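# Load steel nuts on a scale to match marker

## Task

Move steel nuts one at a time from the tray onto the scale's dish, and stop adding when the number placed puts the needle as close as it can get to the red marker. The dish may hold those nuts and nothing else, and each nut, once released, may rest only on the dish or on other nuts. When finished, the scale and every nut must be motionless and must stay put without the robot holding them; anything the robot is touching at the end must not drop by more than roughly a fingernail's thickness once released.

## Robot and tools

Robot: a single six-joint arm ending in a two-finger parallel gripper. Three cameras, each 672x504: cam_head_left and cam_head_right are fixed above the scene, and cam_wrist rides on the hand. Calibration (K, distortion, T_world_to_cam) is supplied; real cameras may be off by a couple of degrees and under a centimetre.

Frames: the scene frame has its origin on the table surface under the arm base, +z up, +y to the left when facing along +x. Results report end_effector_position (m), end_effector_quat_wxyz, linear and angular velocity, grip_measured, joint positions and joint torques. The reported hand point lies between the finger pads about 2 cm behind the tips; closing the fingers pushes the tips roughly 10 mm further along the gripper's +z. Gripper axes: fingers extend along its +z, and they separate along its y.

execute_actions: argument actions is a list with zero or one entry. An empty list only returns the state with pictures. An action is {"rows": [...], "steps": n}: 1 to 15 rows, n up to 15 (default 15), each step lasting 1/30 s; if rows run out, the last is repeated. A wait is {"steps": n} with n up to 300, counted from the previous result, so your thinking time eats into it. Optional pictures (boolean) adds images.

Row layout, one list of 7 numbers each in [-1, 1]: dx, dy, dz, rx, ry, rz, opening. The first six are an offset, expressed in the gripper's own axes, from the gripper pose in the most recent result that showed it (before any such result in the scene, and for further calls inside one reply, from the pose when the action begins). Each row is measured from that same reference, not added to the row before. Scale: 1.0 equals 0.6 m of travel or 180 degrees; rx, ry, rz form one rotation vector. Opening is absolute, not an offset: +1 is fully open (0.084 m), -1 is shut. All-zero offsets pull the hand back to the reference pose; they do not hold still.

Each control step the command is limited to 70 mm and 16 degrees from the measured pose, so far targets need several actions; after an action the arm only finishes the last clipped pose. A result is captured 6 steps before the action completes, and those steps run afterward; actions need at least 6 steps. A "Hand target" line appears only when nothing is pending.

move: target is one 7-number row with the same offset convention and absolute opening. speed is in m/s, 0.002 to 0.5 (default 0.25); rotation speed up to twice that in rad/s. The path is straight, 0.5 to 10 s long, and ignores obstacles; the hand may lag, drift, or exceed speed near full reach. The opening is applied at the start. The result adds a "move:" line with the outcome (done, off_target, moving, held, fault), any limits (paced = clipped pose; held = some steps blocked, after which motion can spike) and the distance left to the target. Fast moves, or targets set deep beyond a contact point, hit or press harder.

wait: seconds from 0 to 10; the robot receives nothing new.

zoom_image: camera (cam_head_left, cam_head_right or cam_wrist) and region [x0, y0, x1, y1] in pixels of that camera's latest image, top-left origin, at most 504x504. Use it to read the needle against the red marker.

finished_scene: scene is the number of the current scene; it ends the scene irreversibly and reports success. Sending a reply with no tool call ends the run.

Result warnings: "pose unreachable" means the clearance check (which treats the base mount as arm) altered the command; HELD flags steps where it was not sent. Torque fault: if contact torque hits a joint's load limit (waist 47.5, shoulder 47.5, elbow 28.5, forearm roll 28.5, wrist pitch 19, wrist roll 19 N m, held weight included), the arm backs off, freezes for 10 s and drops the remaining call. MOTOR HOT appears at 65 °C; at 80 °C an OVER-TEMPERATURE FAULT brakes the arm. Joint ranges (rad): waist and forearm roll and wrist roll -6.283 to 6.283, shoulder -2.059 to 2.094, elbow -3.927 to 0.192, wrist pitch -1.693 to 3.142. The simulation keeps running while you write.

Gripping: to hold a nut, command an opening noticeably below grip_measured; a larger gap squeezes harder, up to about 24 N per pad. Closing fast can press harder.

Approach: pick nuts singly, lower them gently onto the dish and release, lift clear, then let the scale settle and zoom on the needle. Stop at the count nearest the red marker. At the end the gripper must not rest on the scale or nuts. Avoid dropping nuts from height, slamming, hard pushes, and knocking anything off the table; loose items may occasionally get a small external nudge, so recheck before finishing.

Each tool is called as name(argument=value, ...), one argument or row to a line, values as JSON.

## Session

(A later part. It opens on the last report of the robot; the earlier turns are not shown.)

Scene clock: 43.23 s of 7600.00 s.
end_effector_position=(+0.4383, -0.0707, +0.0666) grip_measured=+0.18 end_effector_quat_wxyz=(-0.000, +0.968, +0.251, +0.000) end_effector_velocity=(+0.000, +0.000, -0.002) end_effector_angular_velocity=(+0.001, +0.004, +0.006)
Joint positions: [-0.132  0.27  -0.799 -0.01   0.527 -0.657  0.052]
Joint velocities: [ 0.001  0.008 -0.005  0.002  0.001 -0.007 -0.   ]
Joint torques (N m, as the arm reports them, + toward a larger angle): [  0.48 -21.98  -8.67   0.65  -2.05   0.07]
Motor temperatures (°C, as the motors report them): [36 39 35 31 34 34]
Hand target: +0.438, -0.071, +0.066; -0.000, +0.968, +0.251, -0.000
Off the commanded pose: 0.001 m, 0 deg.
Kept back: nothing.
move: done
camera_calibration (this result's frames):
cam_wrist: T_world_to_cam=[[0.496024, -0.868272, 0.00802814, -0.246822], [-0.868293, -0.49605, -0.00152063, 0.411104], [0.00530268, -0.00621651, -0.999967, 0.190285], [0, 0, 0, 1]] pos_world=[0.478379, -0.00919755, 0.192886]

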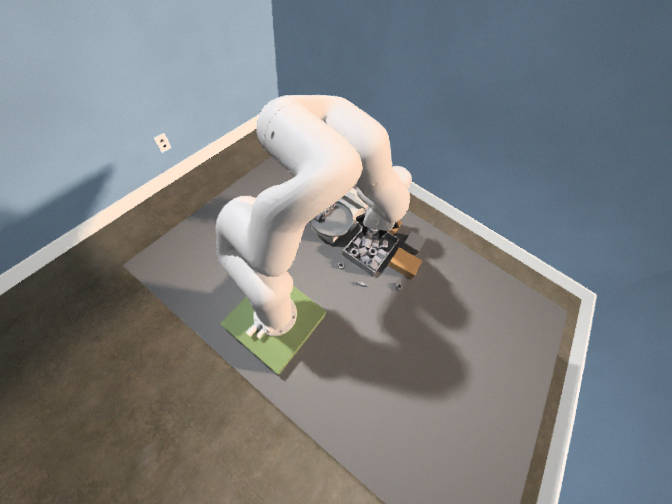

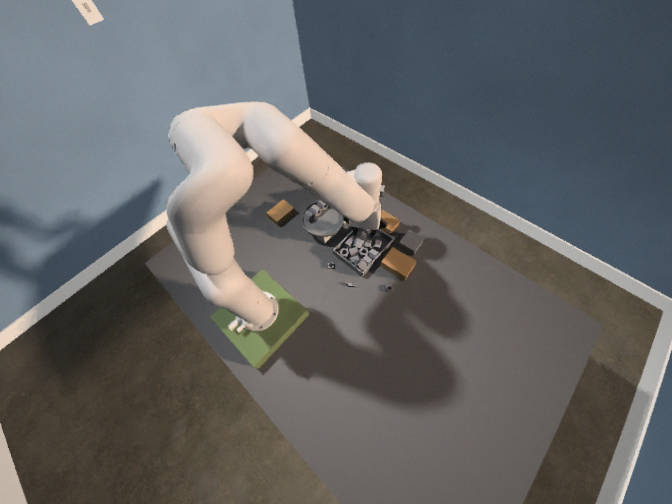

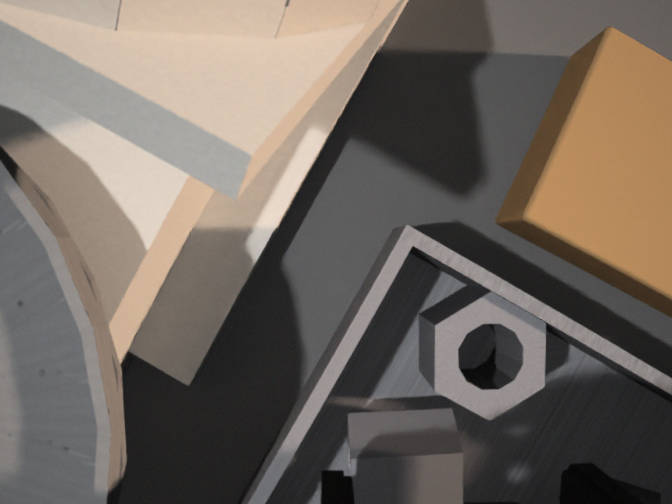

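move(
  target=[0.0075,-0.0045,0.012,0,0,-0.01,0.19],
  speed=0.05,
)

move(
  target=[0,0,0.03,0,0,0,0.19],
  speed=0.05,
)

Scene clock: 44.33 s of 7600.00 s.
end_effector_position=(+0.4409, -0.0662, +0.0595) grip_measured=+0.18 end_effector_quat_wxyz=(-0.000, +0.964, +0.266, +0.000) end_effector_velocity=(+0.002, +0.001, -0.000) end_effector_angular_velocity=(-0.001, -0.003, +0.007)
Joint positions: [-0.121  0.294 -0.806 -0.01   0.51  -0.677  0.052]
Joint velocities: [ 0.002  0.003 -0.004 -0.001 -0.003 -0.005 -0.   ]
Joint torques (N m, as the arm reports them, + toward a larger angle): [  0.87 -22.3   -8.97   0.41  -1.98   0.09]
Motor temperatures (°C, as the motors report them): [36 39 35 31 34 34]
Hand target: +0.441, -0.066, +0.059; -0.000, +0.964, +0.266, +0.000
Off the commanded pose: 0.000 m, 0 deg.
Kept back: nothing.
move: done
camera_calibration (this result's frames):
cam_wrist: T_world_to_cam=[[0.522549, -0.852571, 0.00803495, -0.25483], [-0.852592, -0.522576, -0.00148698, 0.406867], [0.00546662, -0.00607352, -0.999967, 0.183183], [0, 0, 0, 1]] pos_world=[0.479051, -0.00352925, 0.185829]

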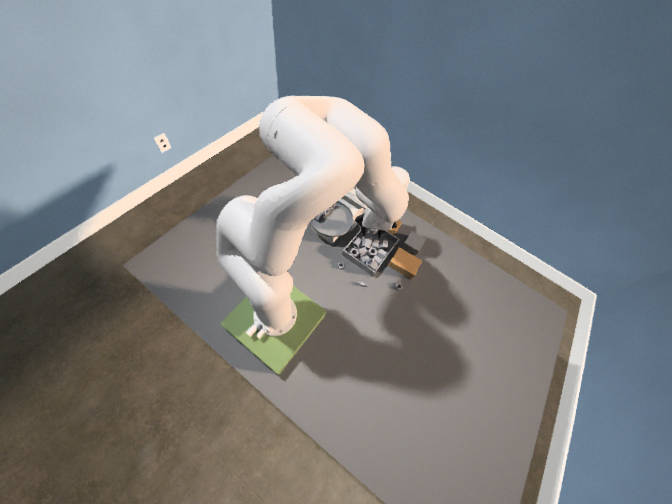

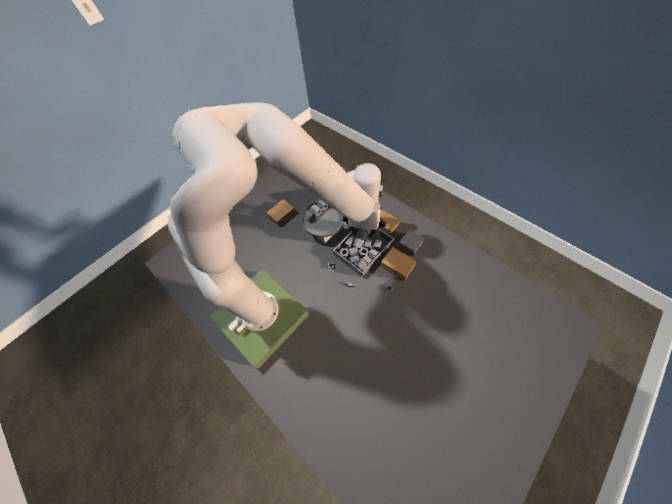

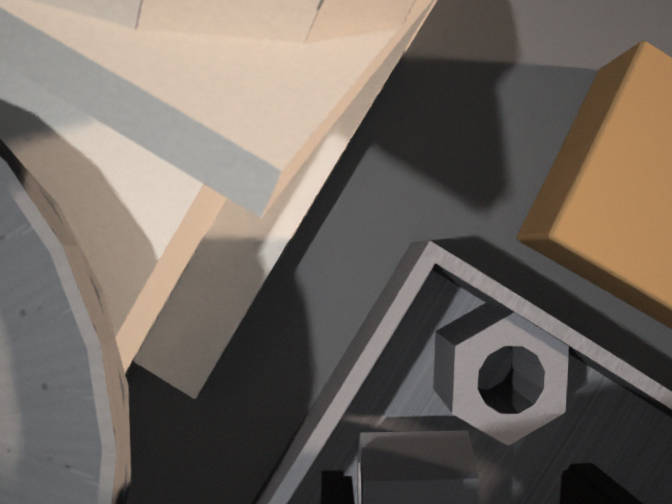

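Scene clock: 45.13 s of 7600.00 s.
end_effector_position=(+0.4410, -0.0662, +0.0418) grip_measured=+0.18 end_effector_quat_wxyz=(-0.000, +0.964, +0.266, +0.000) end_effector_velocity=(+0.001, +0.000, -0.001) end_effector_angular_velocity=(-0.001, -0.005, +0.002)
Joint positions: [-0.121  0.343 -0.809 -0.011  0.463 -0.677  0.052]
Joint velocities: [ 0.001  0.004 -0.001 -0.    -0.008 -0.001  0.   ]
Joint torques (N m, as the arm reports them, + toward a larger angle): [  0.97 -22.87  -8.43   0.39  -2.12   0.07]
Motor temperatures (°C, as the motors report them): [36 39 35 31 34 34]
Hand target: +0.441, -0.066, +0.042; -0.000, +0.964, +0.266, +0.000
Off the commanded pose: 0.000 m, 0 deg.
Kept back: nothing.
move: done
camera_calibration (this result's frames):
cam_wrist: T_world_to_cam=[[0.522586, -0.852548, 0.00812474, -0.254735], [-0.852567, -0.522614, -0.00173682, 0.406947], [0.00572683, -0.00601926, -0.999965, 0.165361], [0, 0, 0, 1]] pos_world=[0.479123, -0.00350236, 0.168132]

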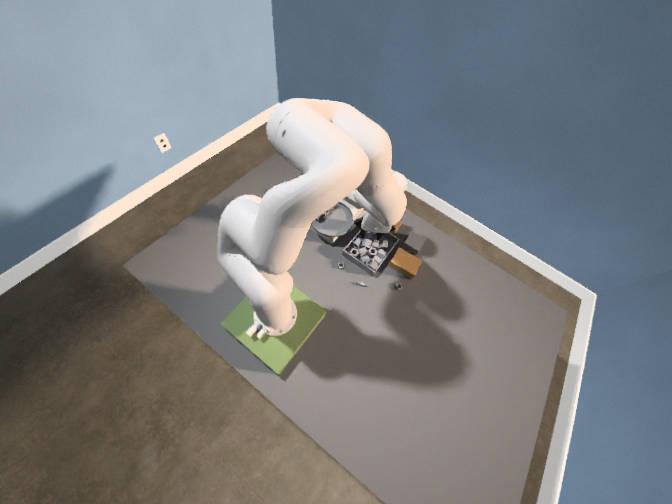

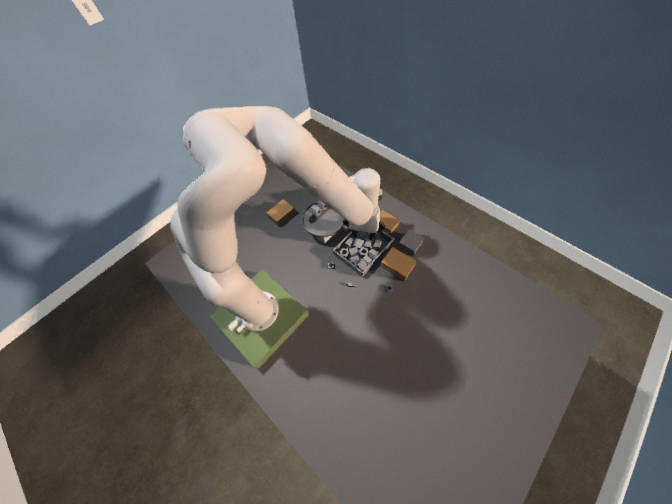

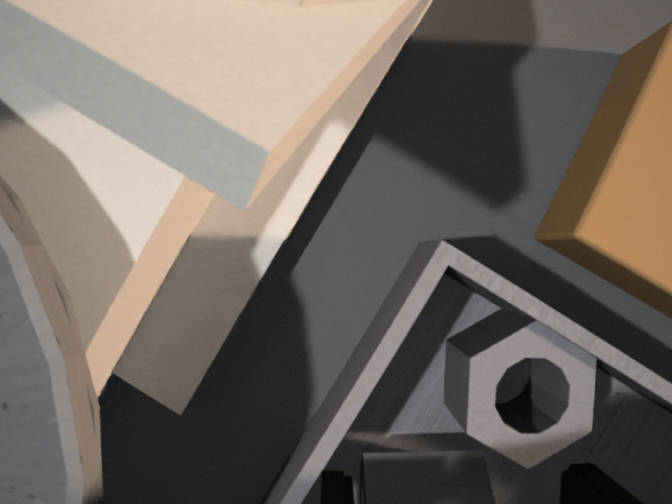

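execute_actions(
  actions=[
    {"rows":[[0,-0.002,0.001,0,0,0,0.16],[0,-0.004,0.002,0,0,0,0.12],[0,-0.006,0.003,0,0,0,0.07],[0,-0.008,0.004,0,0,0,0.02],[0,-0.01,0.004,0,0,0,-0.03],[0,-0.012,0.004,0,0,0,-0.08],[0,-0.013,0.004,0,0,0,-0.13],[0,-0.014,0.004,0,0,0,-0.18],[0,-0.014,0.004,0,0,0,-0.23],[0,-0.014,0.004,0,0,0,-0.28],[0,-0.014,0.004,0,0,0,-0.33],[0,-0.014,0.004,0,0,0,-0.4],[0,-0.014,0.004,0,0,0,-0.5],[0,-0.014,0.004,0,0,0,-0.6],[0,-0.014,0.004,0,0,0,-0.65]]},
  ],
)

move(
  target=[0,0,-0.11,0,0,0,-0.65],
  speed=0.1,
)

Scene clock: 45.80 s of 7600.00 s.
end_effector_position=(+0.4377, -0.0610, +0.0395) grip_measured=-0.17 end_effector_quat_wxyz=(-0.000, +0.964, +0.266, -0.000) end_effector_velocity=(-0.012, +0.021, -0.004) end_effector_angular_velocity=(+0.000, +0.000, +0.002)
Joint positions: [-0.111  0.341 -0.795 -0.011  0.452 -0.666  0.037]
Joint velocities: [ 0.044 -0.025  0.057 -0.001 -0.033  0.043 -0.066]
Joint torques (N m, as the arm reports them, + toward a larger angle): [  1.42 -22.67  -8.7    0.62  -2.25   0.13]
Motor temperatures (°C, as the motors report them): [36 39 35 31 34 34]
Steps of this call (steps 1 to 11: nothing new was sent; steps 12 to 20: the first 9 steps of this action). Readings (end_effector_position):
12: (+0.4409, -0.0662, +0.0415)
13: (+0.4409, -0.0660, +0.0415)
15: (+0.4404, -0.0651, +0.0412)
19: (+0.4382, -0.0618, +0.0397)
20: the state above

Scene clock: 47.17 s of 7600.00 s.
end_effector_position=(+0.4364, -0.0592, +0.1048) grip_measured=-0.33 end_effector_quat_wxyz=(-0.000, +0.964, +0.266, -0.000) end_effector_velocity=(+0.001, -0.000, +0.004) end_effector_angular_velocity=(-0.001, -0.002, +0.000)
Joint positions: [-0.106  0.162 -0.795 -0.009  0.63  -0.663  0.03 ]
Joint velocities: [-0.    -0.007 -0.002 -0.001  0.007 -0.    -0.   ]
Joint torques (N m, as the arm reports them, + toward a larger angle): [  0.56 -21.38  -9.9    0.52  -2.31  -0.12]
Motor temperatures (°C, as the motors report them): [36 39 35 31 34 34]
Hand target: +0.437, -0.059, +0.105; +0.000, +0.964, +0.266, +0.000
Off your previous action's commanded pose: 0.000 m, 0 deg at its last step (step 6 of this call).
Off the commanded pose: 0.001 m, 0 deg.
Kept back: nothing.
move: done
camera_calibration (this result's frames):
cam_wrist: T_world_to_cam=[[0.522373, -0.85268, 0.00797089, -0.24684], [-0.852703, -0.522396, -0.00100031, 0.406826], [0.00501691, -0.00627426, -0.999968, 0.228734], [0, 0, 0, 1]] pos_world=[0.474696, 0.00348389, 0.231101]

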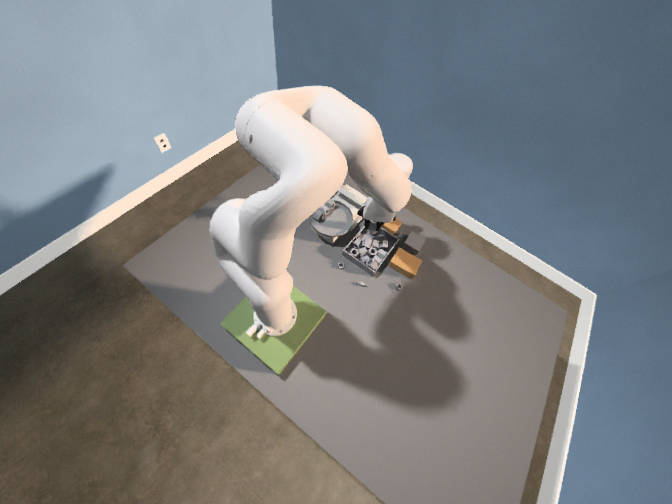

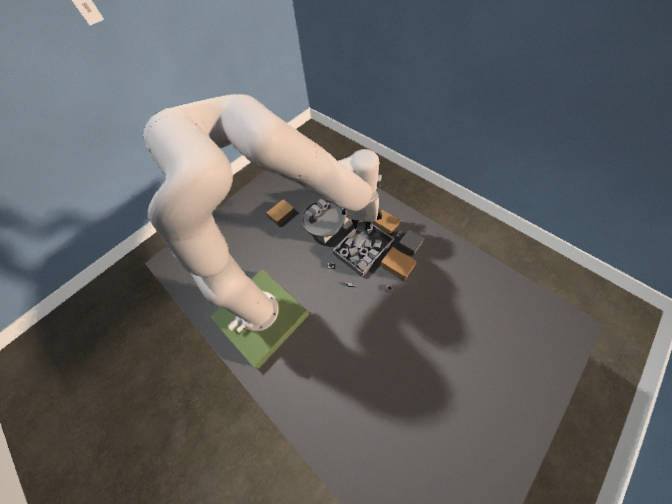

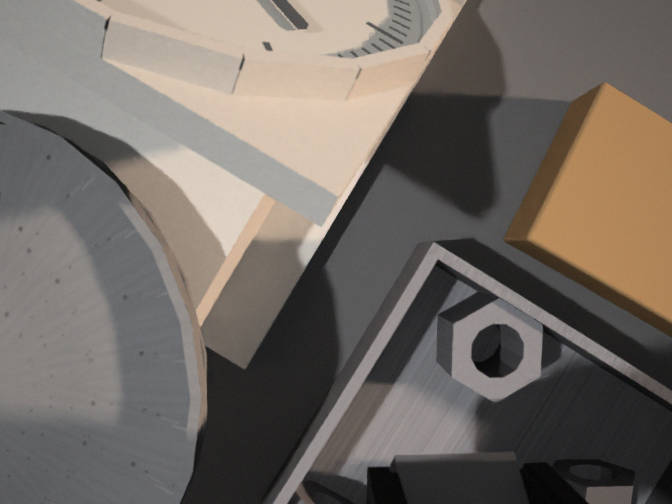

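move(
  target=[0.1175,-0.1977,-0.022,0,0,0.1715,-0.65],
  speed=0.35,
)

move(
  target=[0,0,0.031,0,0,0,-0.65],
  speed=0.08,
)

Scene clock: 49.00 s of 7600.00 s.
end_effector_position=(+0.4367, +0.0781, +0.1180) grip_measured=-0.33 end_effector_quat_wxyz=(+0.000, +1.000, -0.000, +0.000) end_effector_velocity=(-0.001, +0.001, -0.001) end_effector_angular_velocity=(-0.006, +0.004, -0.007)
Joint positions: [ 0.207  0.143 -0.815 -0.01   0.672  0.188  0.03 ]
Joint velocities: [ 0.005  0.004 -0.004 -0.009  0.005  0.019  0.   ]
Joint torques (N m, as the arm reports them, + toward a larger angle): [  0.9  -21.54 -10.19   0.42  -2.28   0.01]
Motor temperatures (°C, as the motors report them): [36 39 35 31 34 34]
Hand target: +0.437, +0.078, +0.118; +0.001, +1.000, -0.000, +0.000
Off the commanded pose: 0.001 m, 0 deg.
Kept back: nothing.
move: done
camera_calibration (this result's frames):
cam_wrist: T_world_to_cam=[[0.0110969, -0.9999, 0.00872792, 0.104708], [-0.999937, -0.0111091, -0.00134655, 0.50323], [0.00144337, -0.00871243, -0.999961, 0.244583], [0, 0, 0, 1]] pos_world=[0.501683, 0.112419, 0.244337]

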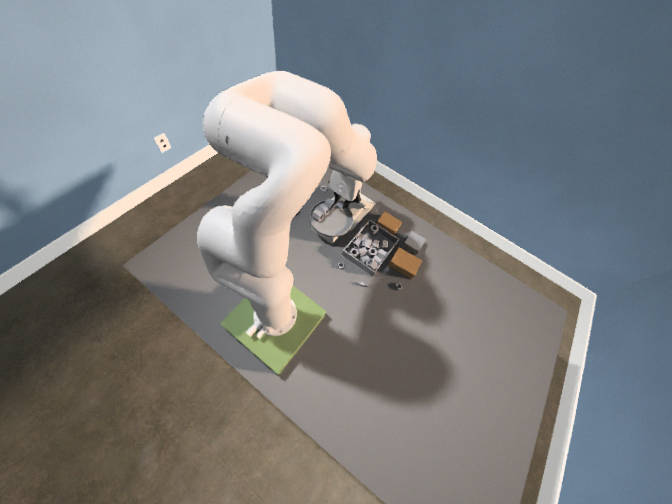

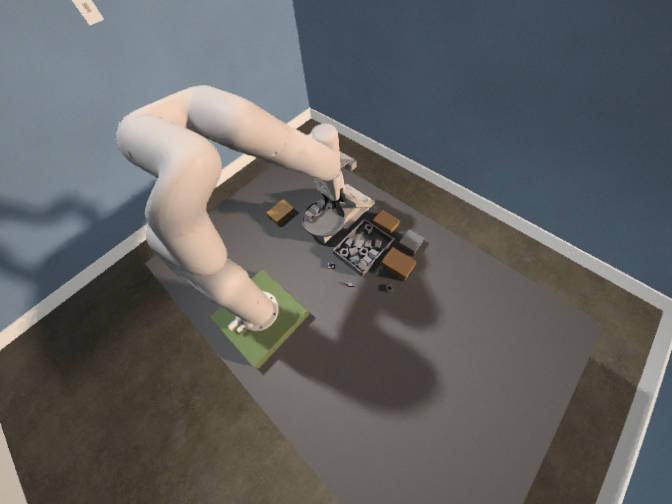

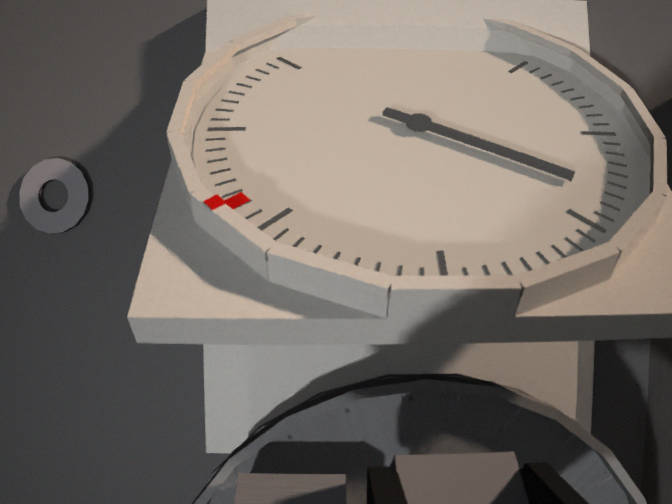

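Scene clock: 49.77 s of 7600.00 s.
end_effector_position=(+0.4374, +0.0782, +0.1004) grip_measured=-0.33 end_effector_quat_wxyz=(+0.000, +1.000, -0.000, +0.001) end_effector_velocity=(-0.000, +0.000, -0.002) end_effector_angular_velocity=(-0.000, +0.000, -0.000)
Joint positions: [ 0.206  0.186 -0.808 -0.011  0.619  0.189  0.03 ]
Joint velocities: [ 0.     0.006  0.001 -0.    -0.007  0.001  0.   ]
Joint torques (N m, as the arm reports them, + toward a larger angle): [  1.19 -20.33  -8.95   0.51  -1.85  -0.02]
Motor temperatures (°C, as the motors report them): [36 39 35 31 34 34]
Hand target: +0.437, +0.078, +0.099; +0.000, +1.000, -0.000, +0.000
Off the commanded pose: 0.001 m, 0 deg.
Kept back: nothing.
move: done
camera_calibration (this result's frames):
cam_wrist: T_world_to_cam=[[0.011014, -0.999905, 0.00832679, 0.105022], [-0.999934, -0.011041, -0.00320765, 0.50404], [0.00329928, -0.00829091, -0.99996, 0.226063], [0, 0, 0, 1]] pos_world=[0.502104, 0.112452, 0.226797]

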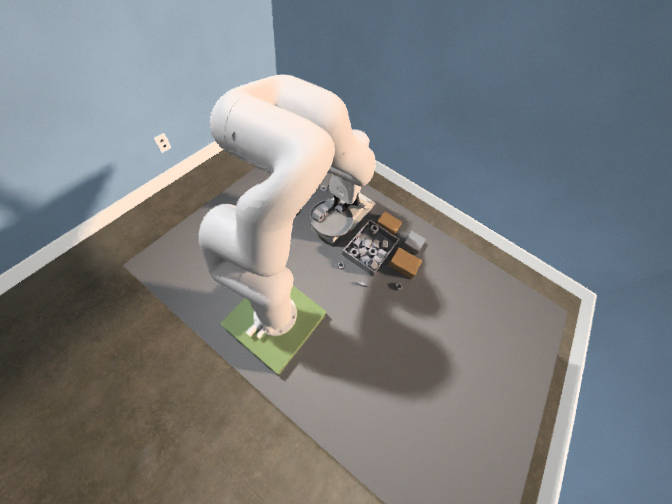

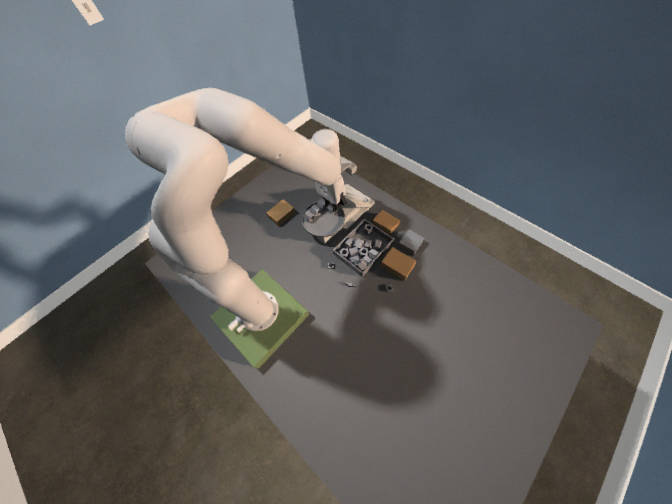

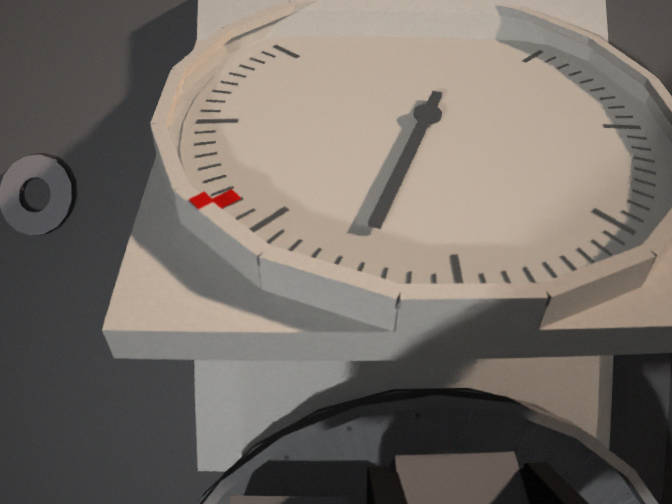

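execute_actions(
  actions=[
    {"rows":[[0,0,-0.002,0,0,0,-0.6],[0,0,-0.0025,0,0,0,-0.5],[0,0,-0.0025,0,0,0,-0.4],[0,0,-0.0025,0,0,0,-0.33],[0,0,-0.0025,0,0,0,-0.29],[0,0,-0.0025,0,0,0,-0.25],[0,0,-0.0025,0,0,0,-0.2],[0,0,-0.0025,0,0,0,-0.2],[0,0,-0.006,0,0,0,-0.2],[0,0,-0.012,0,0,0,-0.2],[0,0,-0.02,0,0,0,-0.2],[0,0,-0.028,0,0,0,-0.2],[0,0,-0.035,0,0,0,-0.2],[0,0,-0.04,0,0,0,-0.2],[0,0,-0.045,0,0,0,-0.2]]},
  ],
)

move(
  target=[-0.13,0.31,-0.005,0,0,0,-0.1],
  speed=0.4,
)

Scene clock: 50.43 s of 7600.00 s.
end_effector_position=(+0.4369, +0.0782, +0.1013) grip_measured=-0.23 end_effector_quat_wxyz=(+0.000, +1.000, -0.000, +0.000) end_effector_velocity=(-0.002, -0.001, +0.003) end_effector_angular_velocity=(-0.001, +0.008, -0.002)
Joint positions: [ 0.206  0.183 -0.807 -0.011  0.623  0.189  0.034]
Joint velocities: [-0.    -0.01  -0.001  0.001  0.019  0.     0.018]
Joint torques (N m, as the arm reports them, + toward a larger angle): [  0.97 -21.89  -9.61   0.45  -1.83  -0.03]
Motor temperatures (°C, as the motors report them): [36 39 35 31 34 34]
Steps of this call (steps 1 to 11: nothing new was sent; steps 12 to 20: the first 9 steps of this action). Readings (end_effector_position):
12: (+0.4369, +0.0782, +0.0997)
13: (+0.4369, +0.0782, +0.0999)
15: (+0.4369, +0.0782, +0.1005)
19: (+0.4370, +0.0782, +0.1013)
20: the state above

Scene clock: 52.20 s of 7600.00 s.
end_effector_position=(+0.3584, -0.1067, +0.1285) grip_measured=-0.11 end_effector_quat_wxyz=(-0.001, +1.000, -0.000, +0.000) end_effector_velocity=(-0.001, -0.002, +0.001) end_effector_angular_velocity=(+0.003, -0.001, -0.000)
Joint positions: [-0.26  -0.098 -0.563 -0.006  0.656 -0.282  0.039]
Joint velocities: [-0.008 -0.002 -0.001  0.005  0.002 -0.011  0.   ]
Joint torques (N m, as the arm reports them, + toward a larger angle): [  0.68 -15.84  -9.87   0.21  -2.12  -0.01]
Motor temperatures (°C, as the motors report them): [36 39 35 31 34 34]
Hand target: +0.358, -0.107, +0.129; -0.001, +1.000, -0.000, +0.001
Off your previous action's commanded pose: 0.014 m, 0 deg at its last step (step 6 of this call).
Off the commanded pose: 0.001 m, 0 deg.
Kept back: nothing.
move: done; limits=paced
camera_calibration (this result's frames):
cam_wrist: T_world_to_cam=[[0.0114218, -0.99991, 0.00704486, -0.0791755], [-0.999932, -0.011438, -0.00226369, 0.422995], [0.00234407, -0.00701853, -0.999973, 0.25342], [0, 0, 0, 1]] pos_world=[0.423277, -0.0725516, 0.254928]

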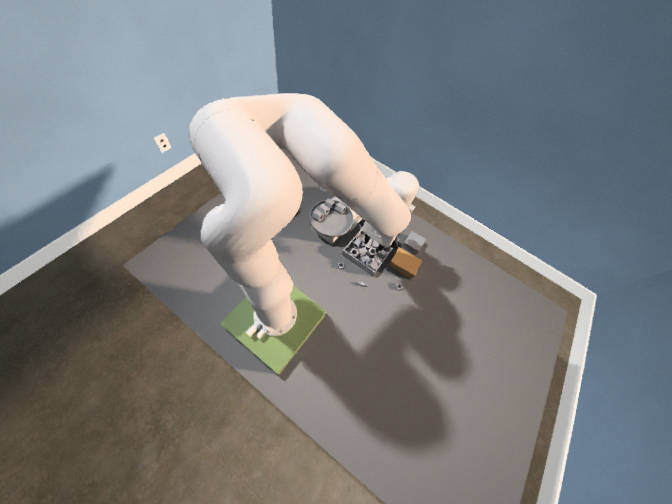

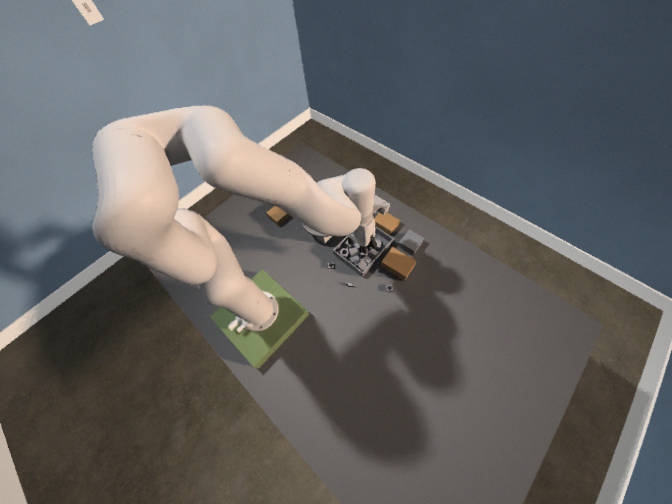

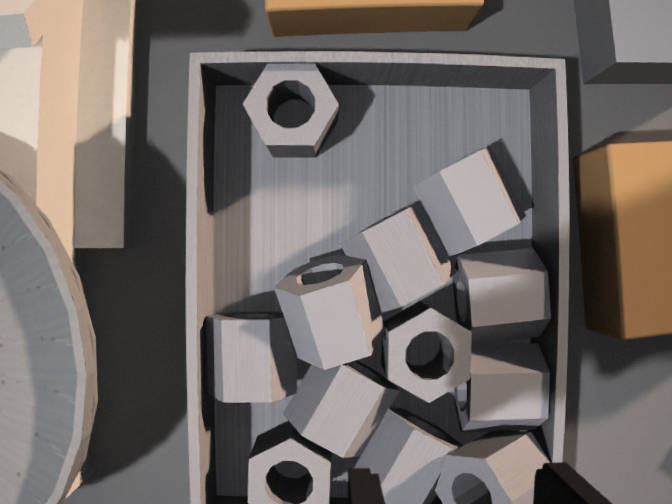

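move(
  target=[0.1735,-0.0628,0.115,0,0,-0.163,-0.13],
  speed=0.3,
)

Scene clock: 54.13 s of 7600.00 s.
end_effector_position=(+0.4627, -0.0694, +0.0602) grip_measured=-0.14 end_effector_quat_wxyz=(-0.000, +0.967, +0.253, +0.001) end_effector_velocity=(+0.002, +0.000, -0.001) end_effector_angular_velocity=(+0.002, +0.000, +0.005)
Joint positions: [-0.121  0.346 -0.892 -0.008  0.542 -0.652  0.038]
Joint velocities: [ 0.001  0.006 -0.007  0.004  0.002 -0.007  0.   ]
Joint torques (N m, as the arm reports them, + toward a larger angle): [  0.87 -23.36  -8.95   0.55  -1.94  -0.04]
Motor temperatures (°C, as the motors report them): [36 39 35 31 34 34]
Hand target: +0.463, -0.069, +0.060; -0.000, +0.967, +0.253, +0.001
Off the commanded pose: 0.001 m, 0 deg.
Kept back: nothing.
move: done
camera_calibration (this result's frames):
cam_wrist: T_world_to_cam=[[0.499459, -0.866297, 0.00832688, -0.259285], [-0.866312, -0.499495, -0.00285573, 0.431855], [0.00663315, -0.00578736, -0.999961, 0.18318], [0, 0, 0, 1]] pos_world=[0.502408, -0.00784879, 0.186565]

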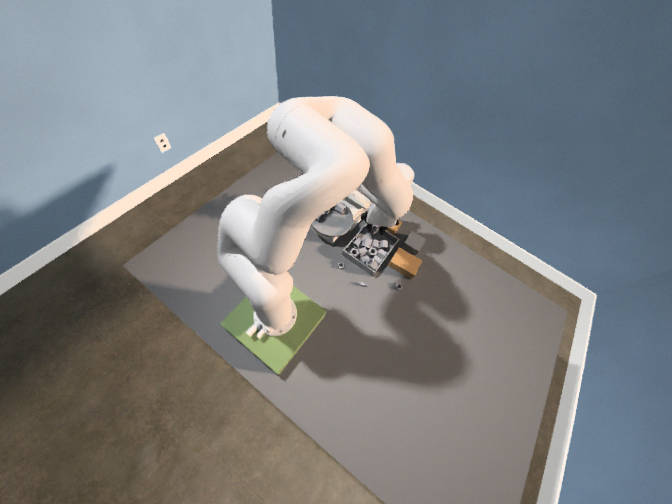

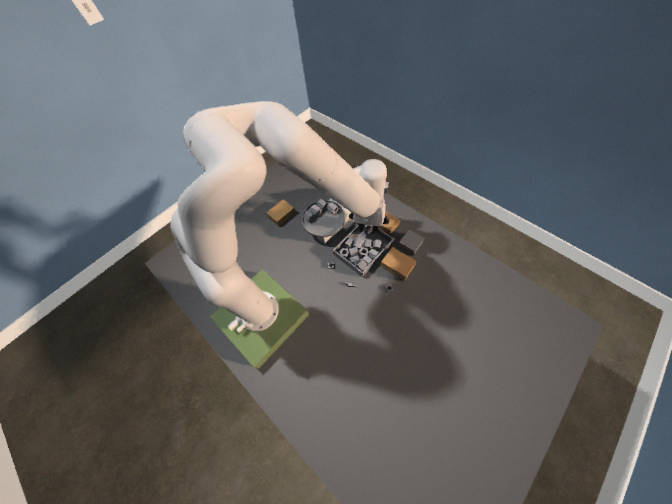

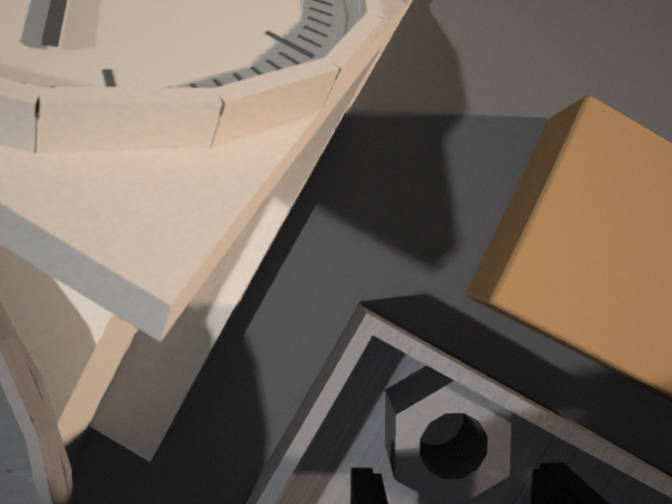

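move(
  target=[0,-0.002,0.033,0,0,0,-0.16],
  speed=0.06,
)

Scene clock: 55.17 s of 7600.00 s.
end_effector_position=(+0.4623, -0.0684, +0.0407) grip_measured=-0.17 end_effector_quat_wxyz=(-0.000, +0.967, +0.253, +0.001) end_effector_velocity=(+0.001, -0.000, -0.001) end_effector_angular_velocity=(+0.000, -0.003, -0.002)
Joint positions: [-0.119  0.396 -0.892 -0.009  0.492 -0.649  0.036]
Joint velocities: [-0.001  0.004 -0.001  0.002 -0.006 -0.     0.   ]
Joint torques (N m, as the arm reports them, + toward a larger angle): [  0.92 -23.84  -8.36   0.47  -2.01  -0.18]
Motor temperatures (°C, as the motors report them): [36 39 35 31 34 34]
Hand target: +0.462, -0.068, +0.040; -0.000, +0.967, +0.253, +0.001
Off the commanded pose: 0.000 m, 0 deg.
Kept back: nothing.
move: done
camera_calibration (this result's frames):
cam_wrist: T_world_to_cam=[[0.499506, -0.86627, 0.00844046, -0.258002], [-0.866283, -0.499544, -0.00314711, 0.431968], [0.00694262, -0.00573983, -0.999959, 0.163571], [0, 0, 0, 1]] pos_world=[0.501945, -0.00677342, 0.167102]

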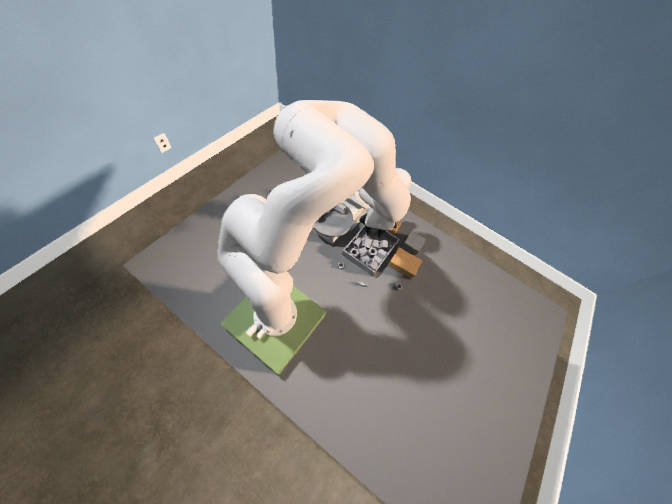

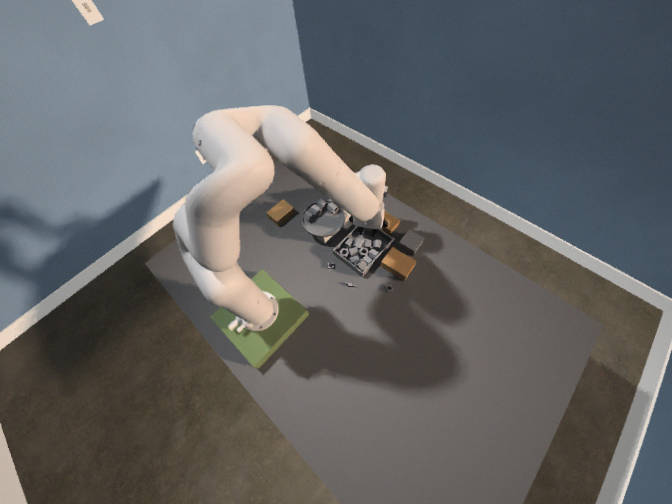

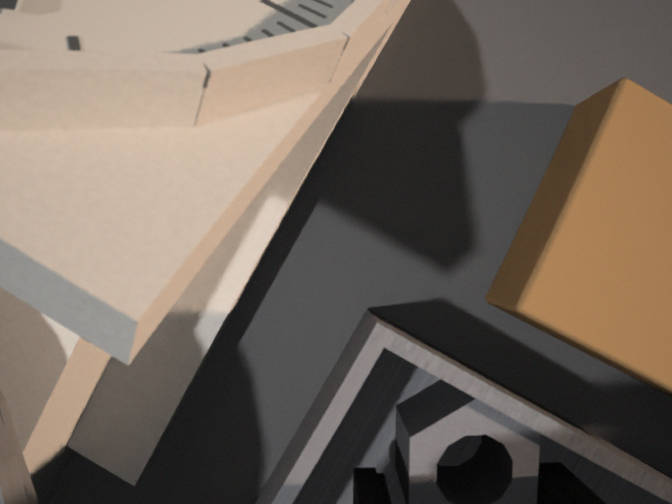

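execute_actions(
  actions=[
    {"rows":[[0.002,0,0,0,0,0,-0.18],[0.004,0,0,0,0,0,-0.2],[0.006,0,0,0,0,0,-0.2],[0.007,0.001,0,0,0,0,-0.2],[0.007,0.001,0,0,0,0,-0.22],[0.007,0.002,0,0,0,0,-0.24],[0.007,0.002,0,0,0,0,-0.26],[0.007,0.002,0,0,0,0,-0.28],[0.007,0.002,0,0,0,0,-0.3],[0.007,0.002,0,0,0,0,-0.35],[0.007,0.002,0,0,0,0,-0.45],[0.007,0.002,0,0,0,0,-0.55],[0.007,0.002,0,0,0,0,-0.65]],"steps":15},
  ],
)

move(
  target=[-0.01,0,-0.12,0,0,0,-0.65],
  speed=0.12,
)

Scene clock: 55.83 s of 7600.00 s.
end_effector_position=(+0.4660, -0.0673, +0.0408) grip_measured=-0.29 end_effector_quat_wxyz=(-0.000, +0.967, +0.253, +0.001) end_effector_velocity=(+0.007, -0.003, +0.000) end_effector_angular_velocity=(-0.000, -0.001, -0.004)
Joint positions: [-0.116  0.404 -0.906 -0.009  0.497 -0.646  0.032]
Joint velocities: [-0.003  0.018 -0.03   0.     0.011  0.    -0.026]
Joint torques (N m, as the arm reports them, + toward a larger angle): [  1.02 -23.64  -8.49   0.48  -1.84  -0.03]
Motor temperatures (°C, as the motors report them): [36 39 35 31 34 34]
Steps of this call (steps 1 to 11: nothing new was sent; steps 12 to 20: the first 9 steps of this action). Readings (end_effector_position):
12: (+0.4622, -0.0683, +0.0404)
13: (+0.4624, -0.0683, +0.0404)
15: (+0.4633, -0.0678, +0.0405)
19: (+0.4658, -0.0672, +0.0408)
20: the state above

Scene clock: 57.17 s of 7600.00 s.
end_effector_position=(+0.4608, -0.0705, +0.1122) grip_measured=-0.34 end_effector_quat_wxyz=(-0.000, +0.968, +0.253, +0.000) end_effector_velocity=(+0.001, -0.000, +0.003) end_effector_angular_velocity=(+0.000, -0.003, -0.001)
Joint positions: [-0.123  0.216 -0.897 -0.007  0.678 -0.655  0.029]
Joint velocities: [-0.    -0.006 -0.002  0.001  0.005  0.    -0.   ]
Joint torques (N m, as the arm reports them, + toward a larger angle): [  0.74 -22.94 -10.27   0.57  -2.14  -0.06]
Motor temperatures (°C, as the motors report them): [36 39 35 31 34 34]
Hand target: +0.461, -0.071, +0.113; +0.000, +0.968, +0.253, +0.001
Off your previous action's commanded pose: 0.000 m, 0 deg at its last step (step 6 of this call).
Off the commanded pose: 0.001 m, 0 deg.
Kept back: nothing.
move: done
camera_calibration (this result's frames):
cam_wrist: T_world_to_cam=[[0.499302, -0.86639, 0.00806166, -0.259529], [-0.866408, -0.499332, -0.0021432, 0.429782], [0.00588229, -0.00591458, -0.999965, 0.235513], [0, 0, 0, 1]] pos_world=[0.500564, -0.00885629, 0.238518]

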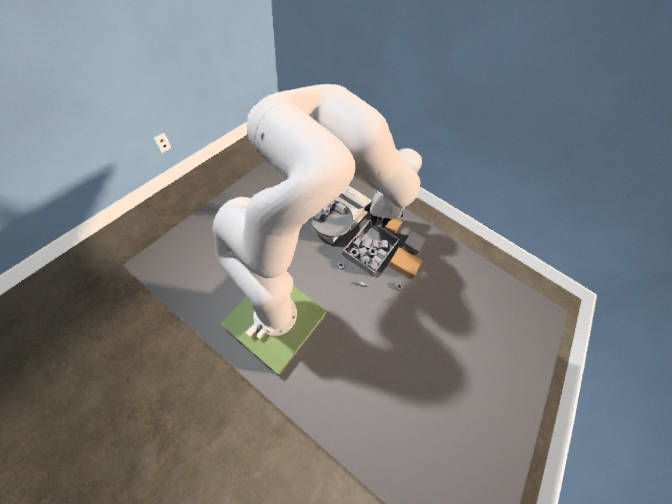

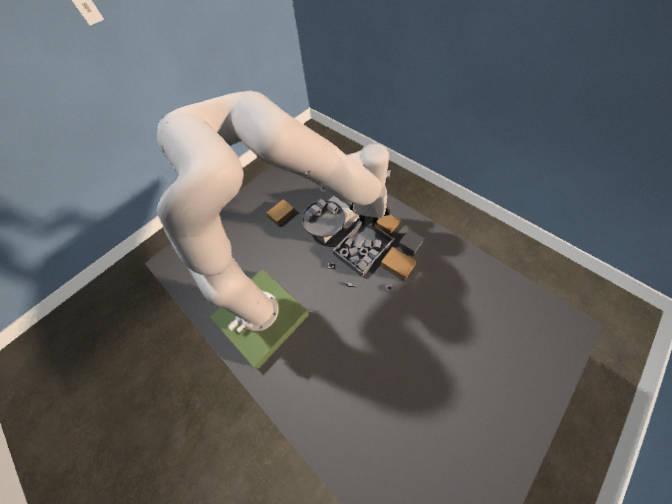

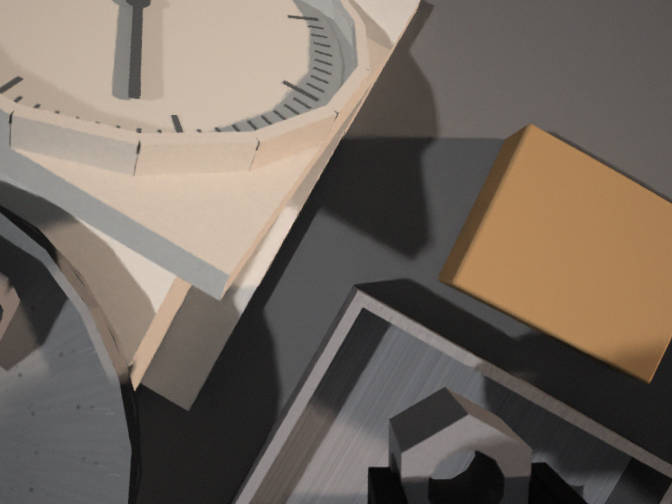

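move(
  target=[0.0167,-0.2743,-0.0465,0,0,0.163,-0.65],
  speed=0.35,
)

Scene clock: 58.80 s of 7600.00 s.
end_effector_position=(+0.3896, +0.0775, +0.1399) grip_measured=-0.34 end_effector_quat_wxyz=(-0.000, +1.000, -0.000, +0.000) end_effector_velocity=(-0.001, +0.002, +0.000) end_effector_angular_velocity=(-0.008, +0.001, -0.008)
Joint positions: [ 0.227 -0.048 -0.657 -0.009  0.703  0.208  0.029]
Joint velocities: [ 0.008 -0.002  0.001 -0.012  0.004  0.026 -0.   ]
Joint torques (N m, as the arm reports them, + toward a larger angle): [  0.75 -17.77 -10.6    0.8   -2.19  -0.08]
Motor temperatures (°C, as the motors report them): [36 39 36 31 34 34]
Hand target: +0.390, +0.078, +0.140; +0.000, +1.000, -0.000, +0.001
Off the commanded pose: 0.001 m, 0 deg.
Kept back: nothing.
move: done
camera_calibration (this result's frames):
cam_wrist: T_world_to_cam=[[0.0110416, -0.999906, 0.00815689, 0.104537], [-0.999936, -0.01106, -0.00222498, 0.456277], [0.00231499, -0.0081318, -0.999964, 0.266132], [0, 0, 0, 1]] pos_world=[0.454478, 0.111738, 0.266285]

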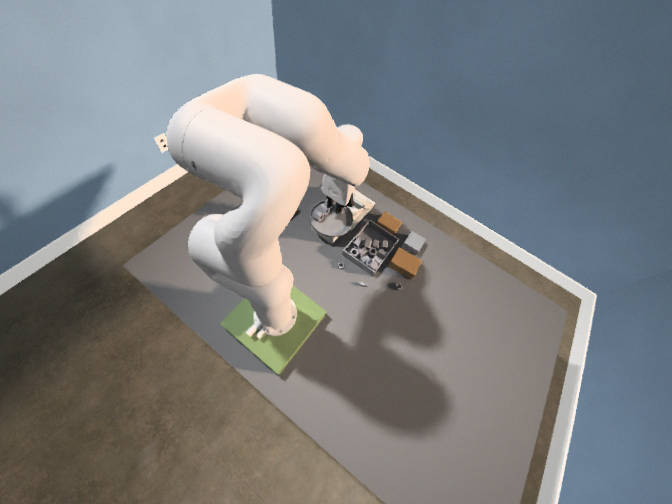

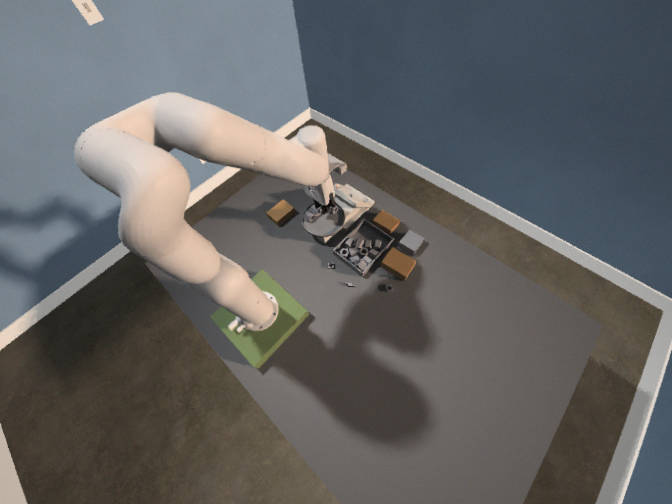

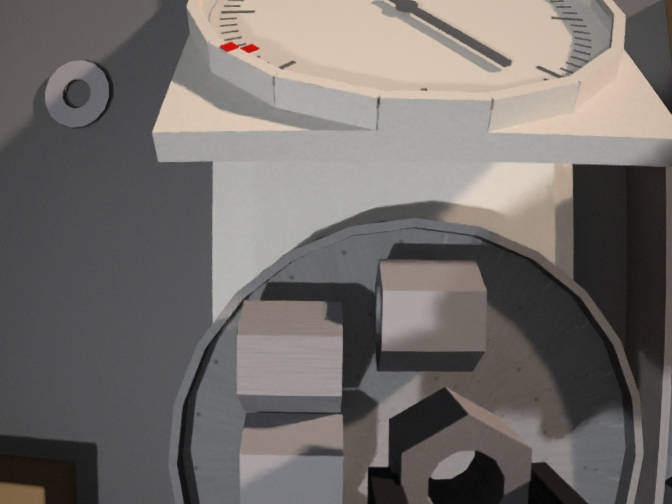

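move(
  target=[-0.005,0,0.06,0,0,0,-0.65],
  speed=0.09,
)

Scene clock: 59.90 s of 7600.00 s.
end_effector_position=(+0.3868, +0.0777, +0.1043) grip_measured=-0.34 end_effector_quat_wxyz=(-0.000, +1.000, -0.000, +0.001) end_effector_velocity=(-0.001, -0.000, -0.003) end_effector_angular_velocity=(+0.000, +0.002, -0.001)
Joint positions: [ 0.227  0.036 -0.623 -0.01   0.586  0.21   0.029]
Joint velocities: [-0.     0.007  0.002  0.001 -0.008 -0.     0.   ]
Joint torques (N m, as the arm reports them, + toward a larger angle): [  0.99 -18.61  -9.61   0.41  -2.28   0.08]
Motor temperatures (°C, as the motors report them): [36 39 36 31 34 34]
Hand target: +0.387, +0.078, +0.104; -0.000, +1.000, -0.000, +0.000
Off the commanded pose: 0.000 m, 0 deg.
Kept back: nothing.
move: done
camera_calibration (this result's frames):
cam_wrist: T_world_to_cam=[[0.0111885, -0.999907, 0.00785441, 0.104994], [-0.999933, -0.0112105, -0.00276603, 0.453487], [0.00285383, -0.00782293, -0.999965, 0.230338], [0, 0, 0, 1]] pos_world=[0.451624, 0.11187, 0.23076]

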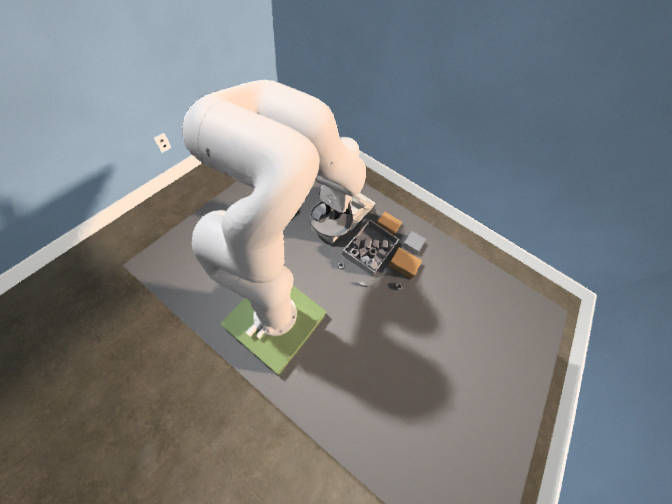

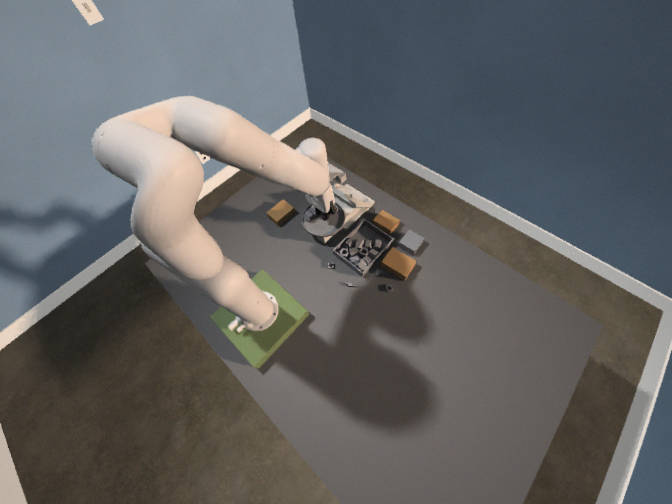

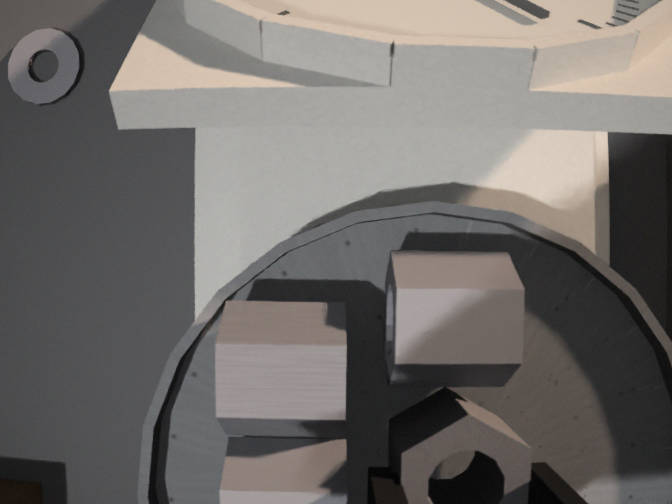

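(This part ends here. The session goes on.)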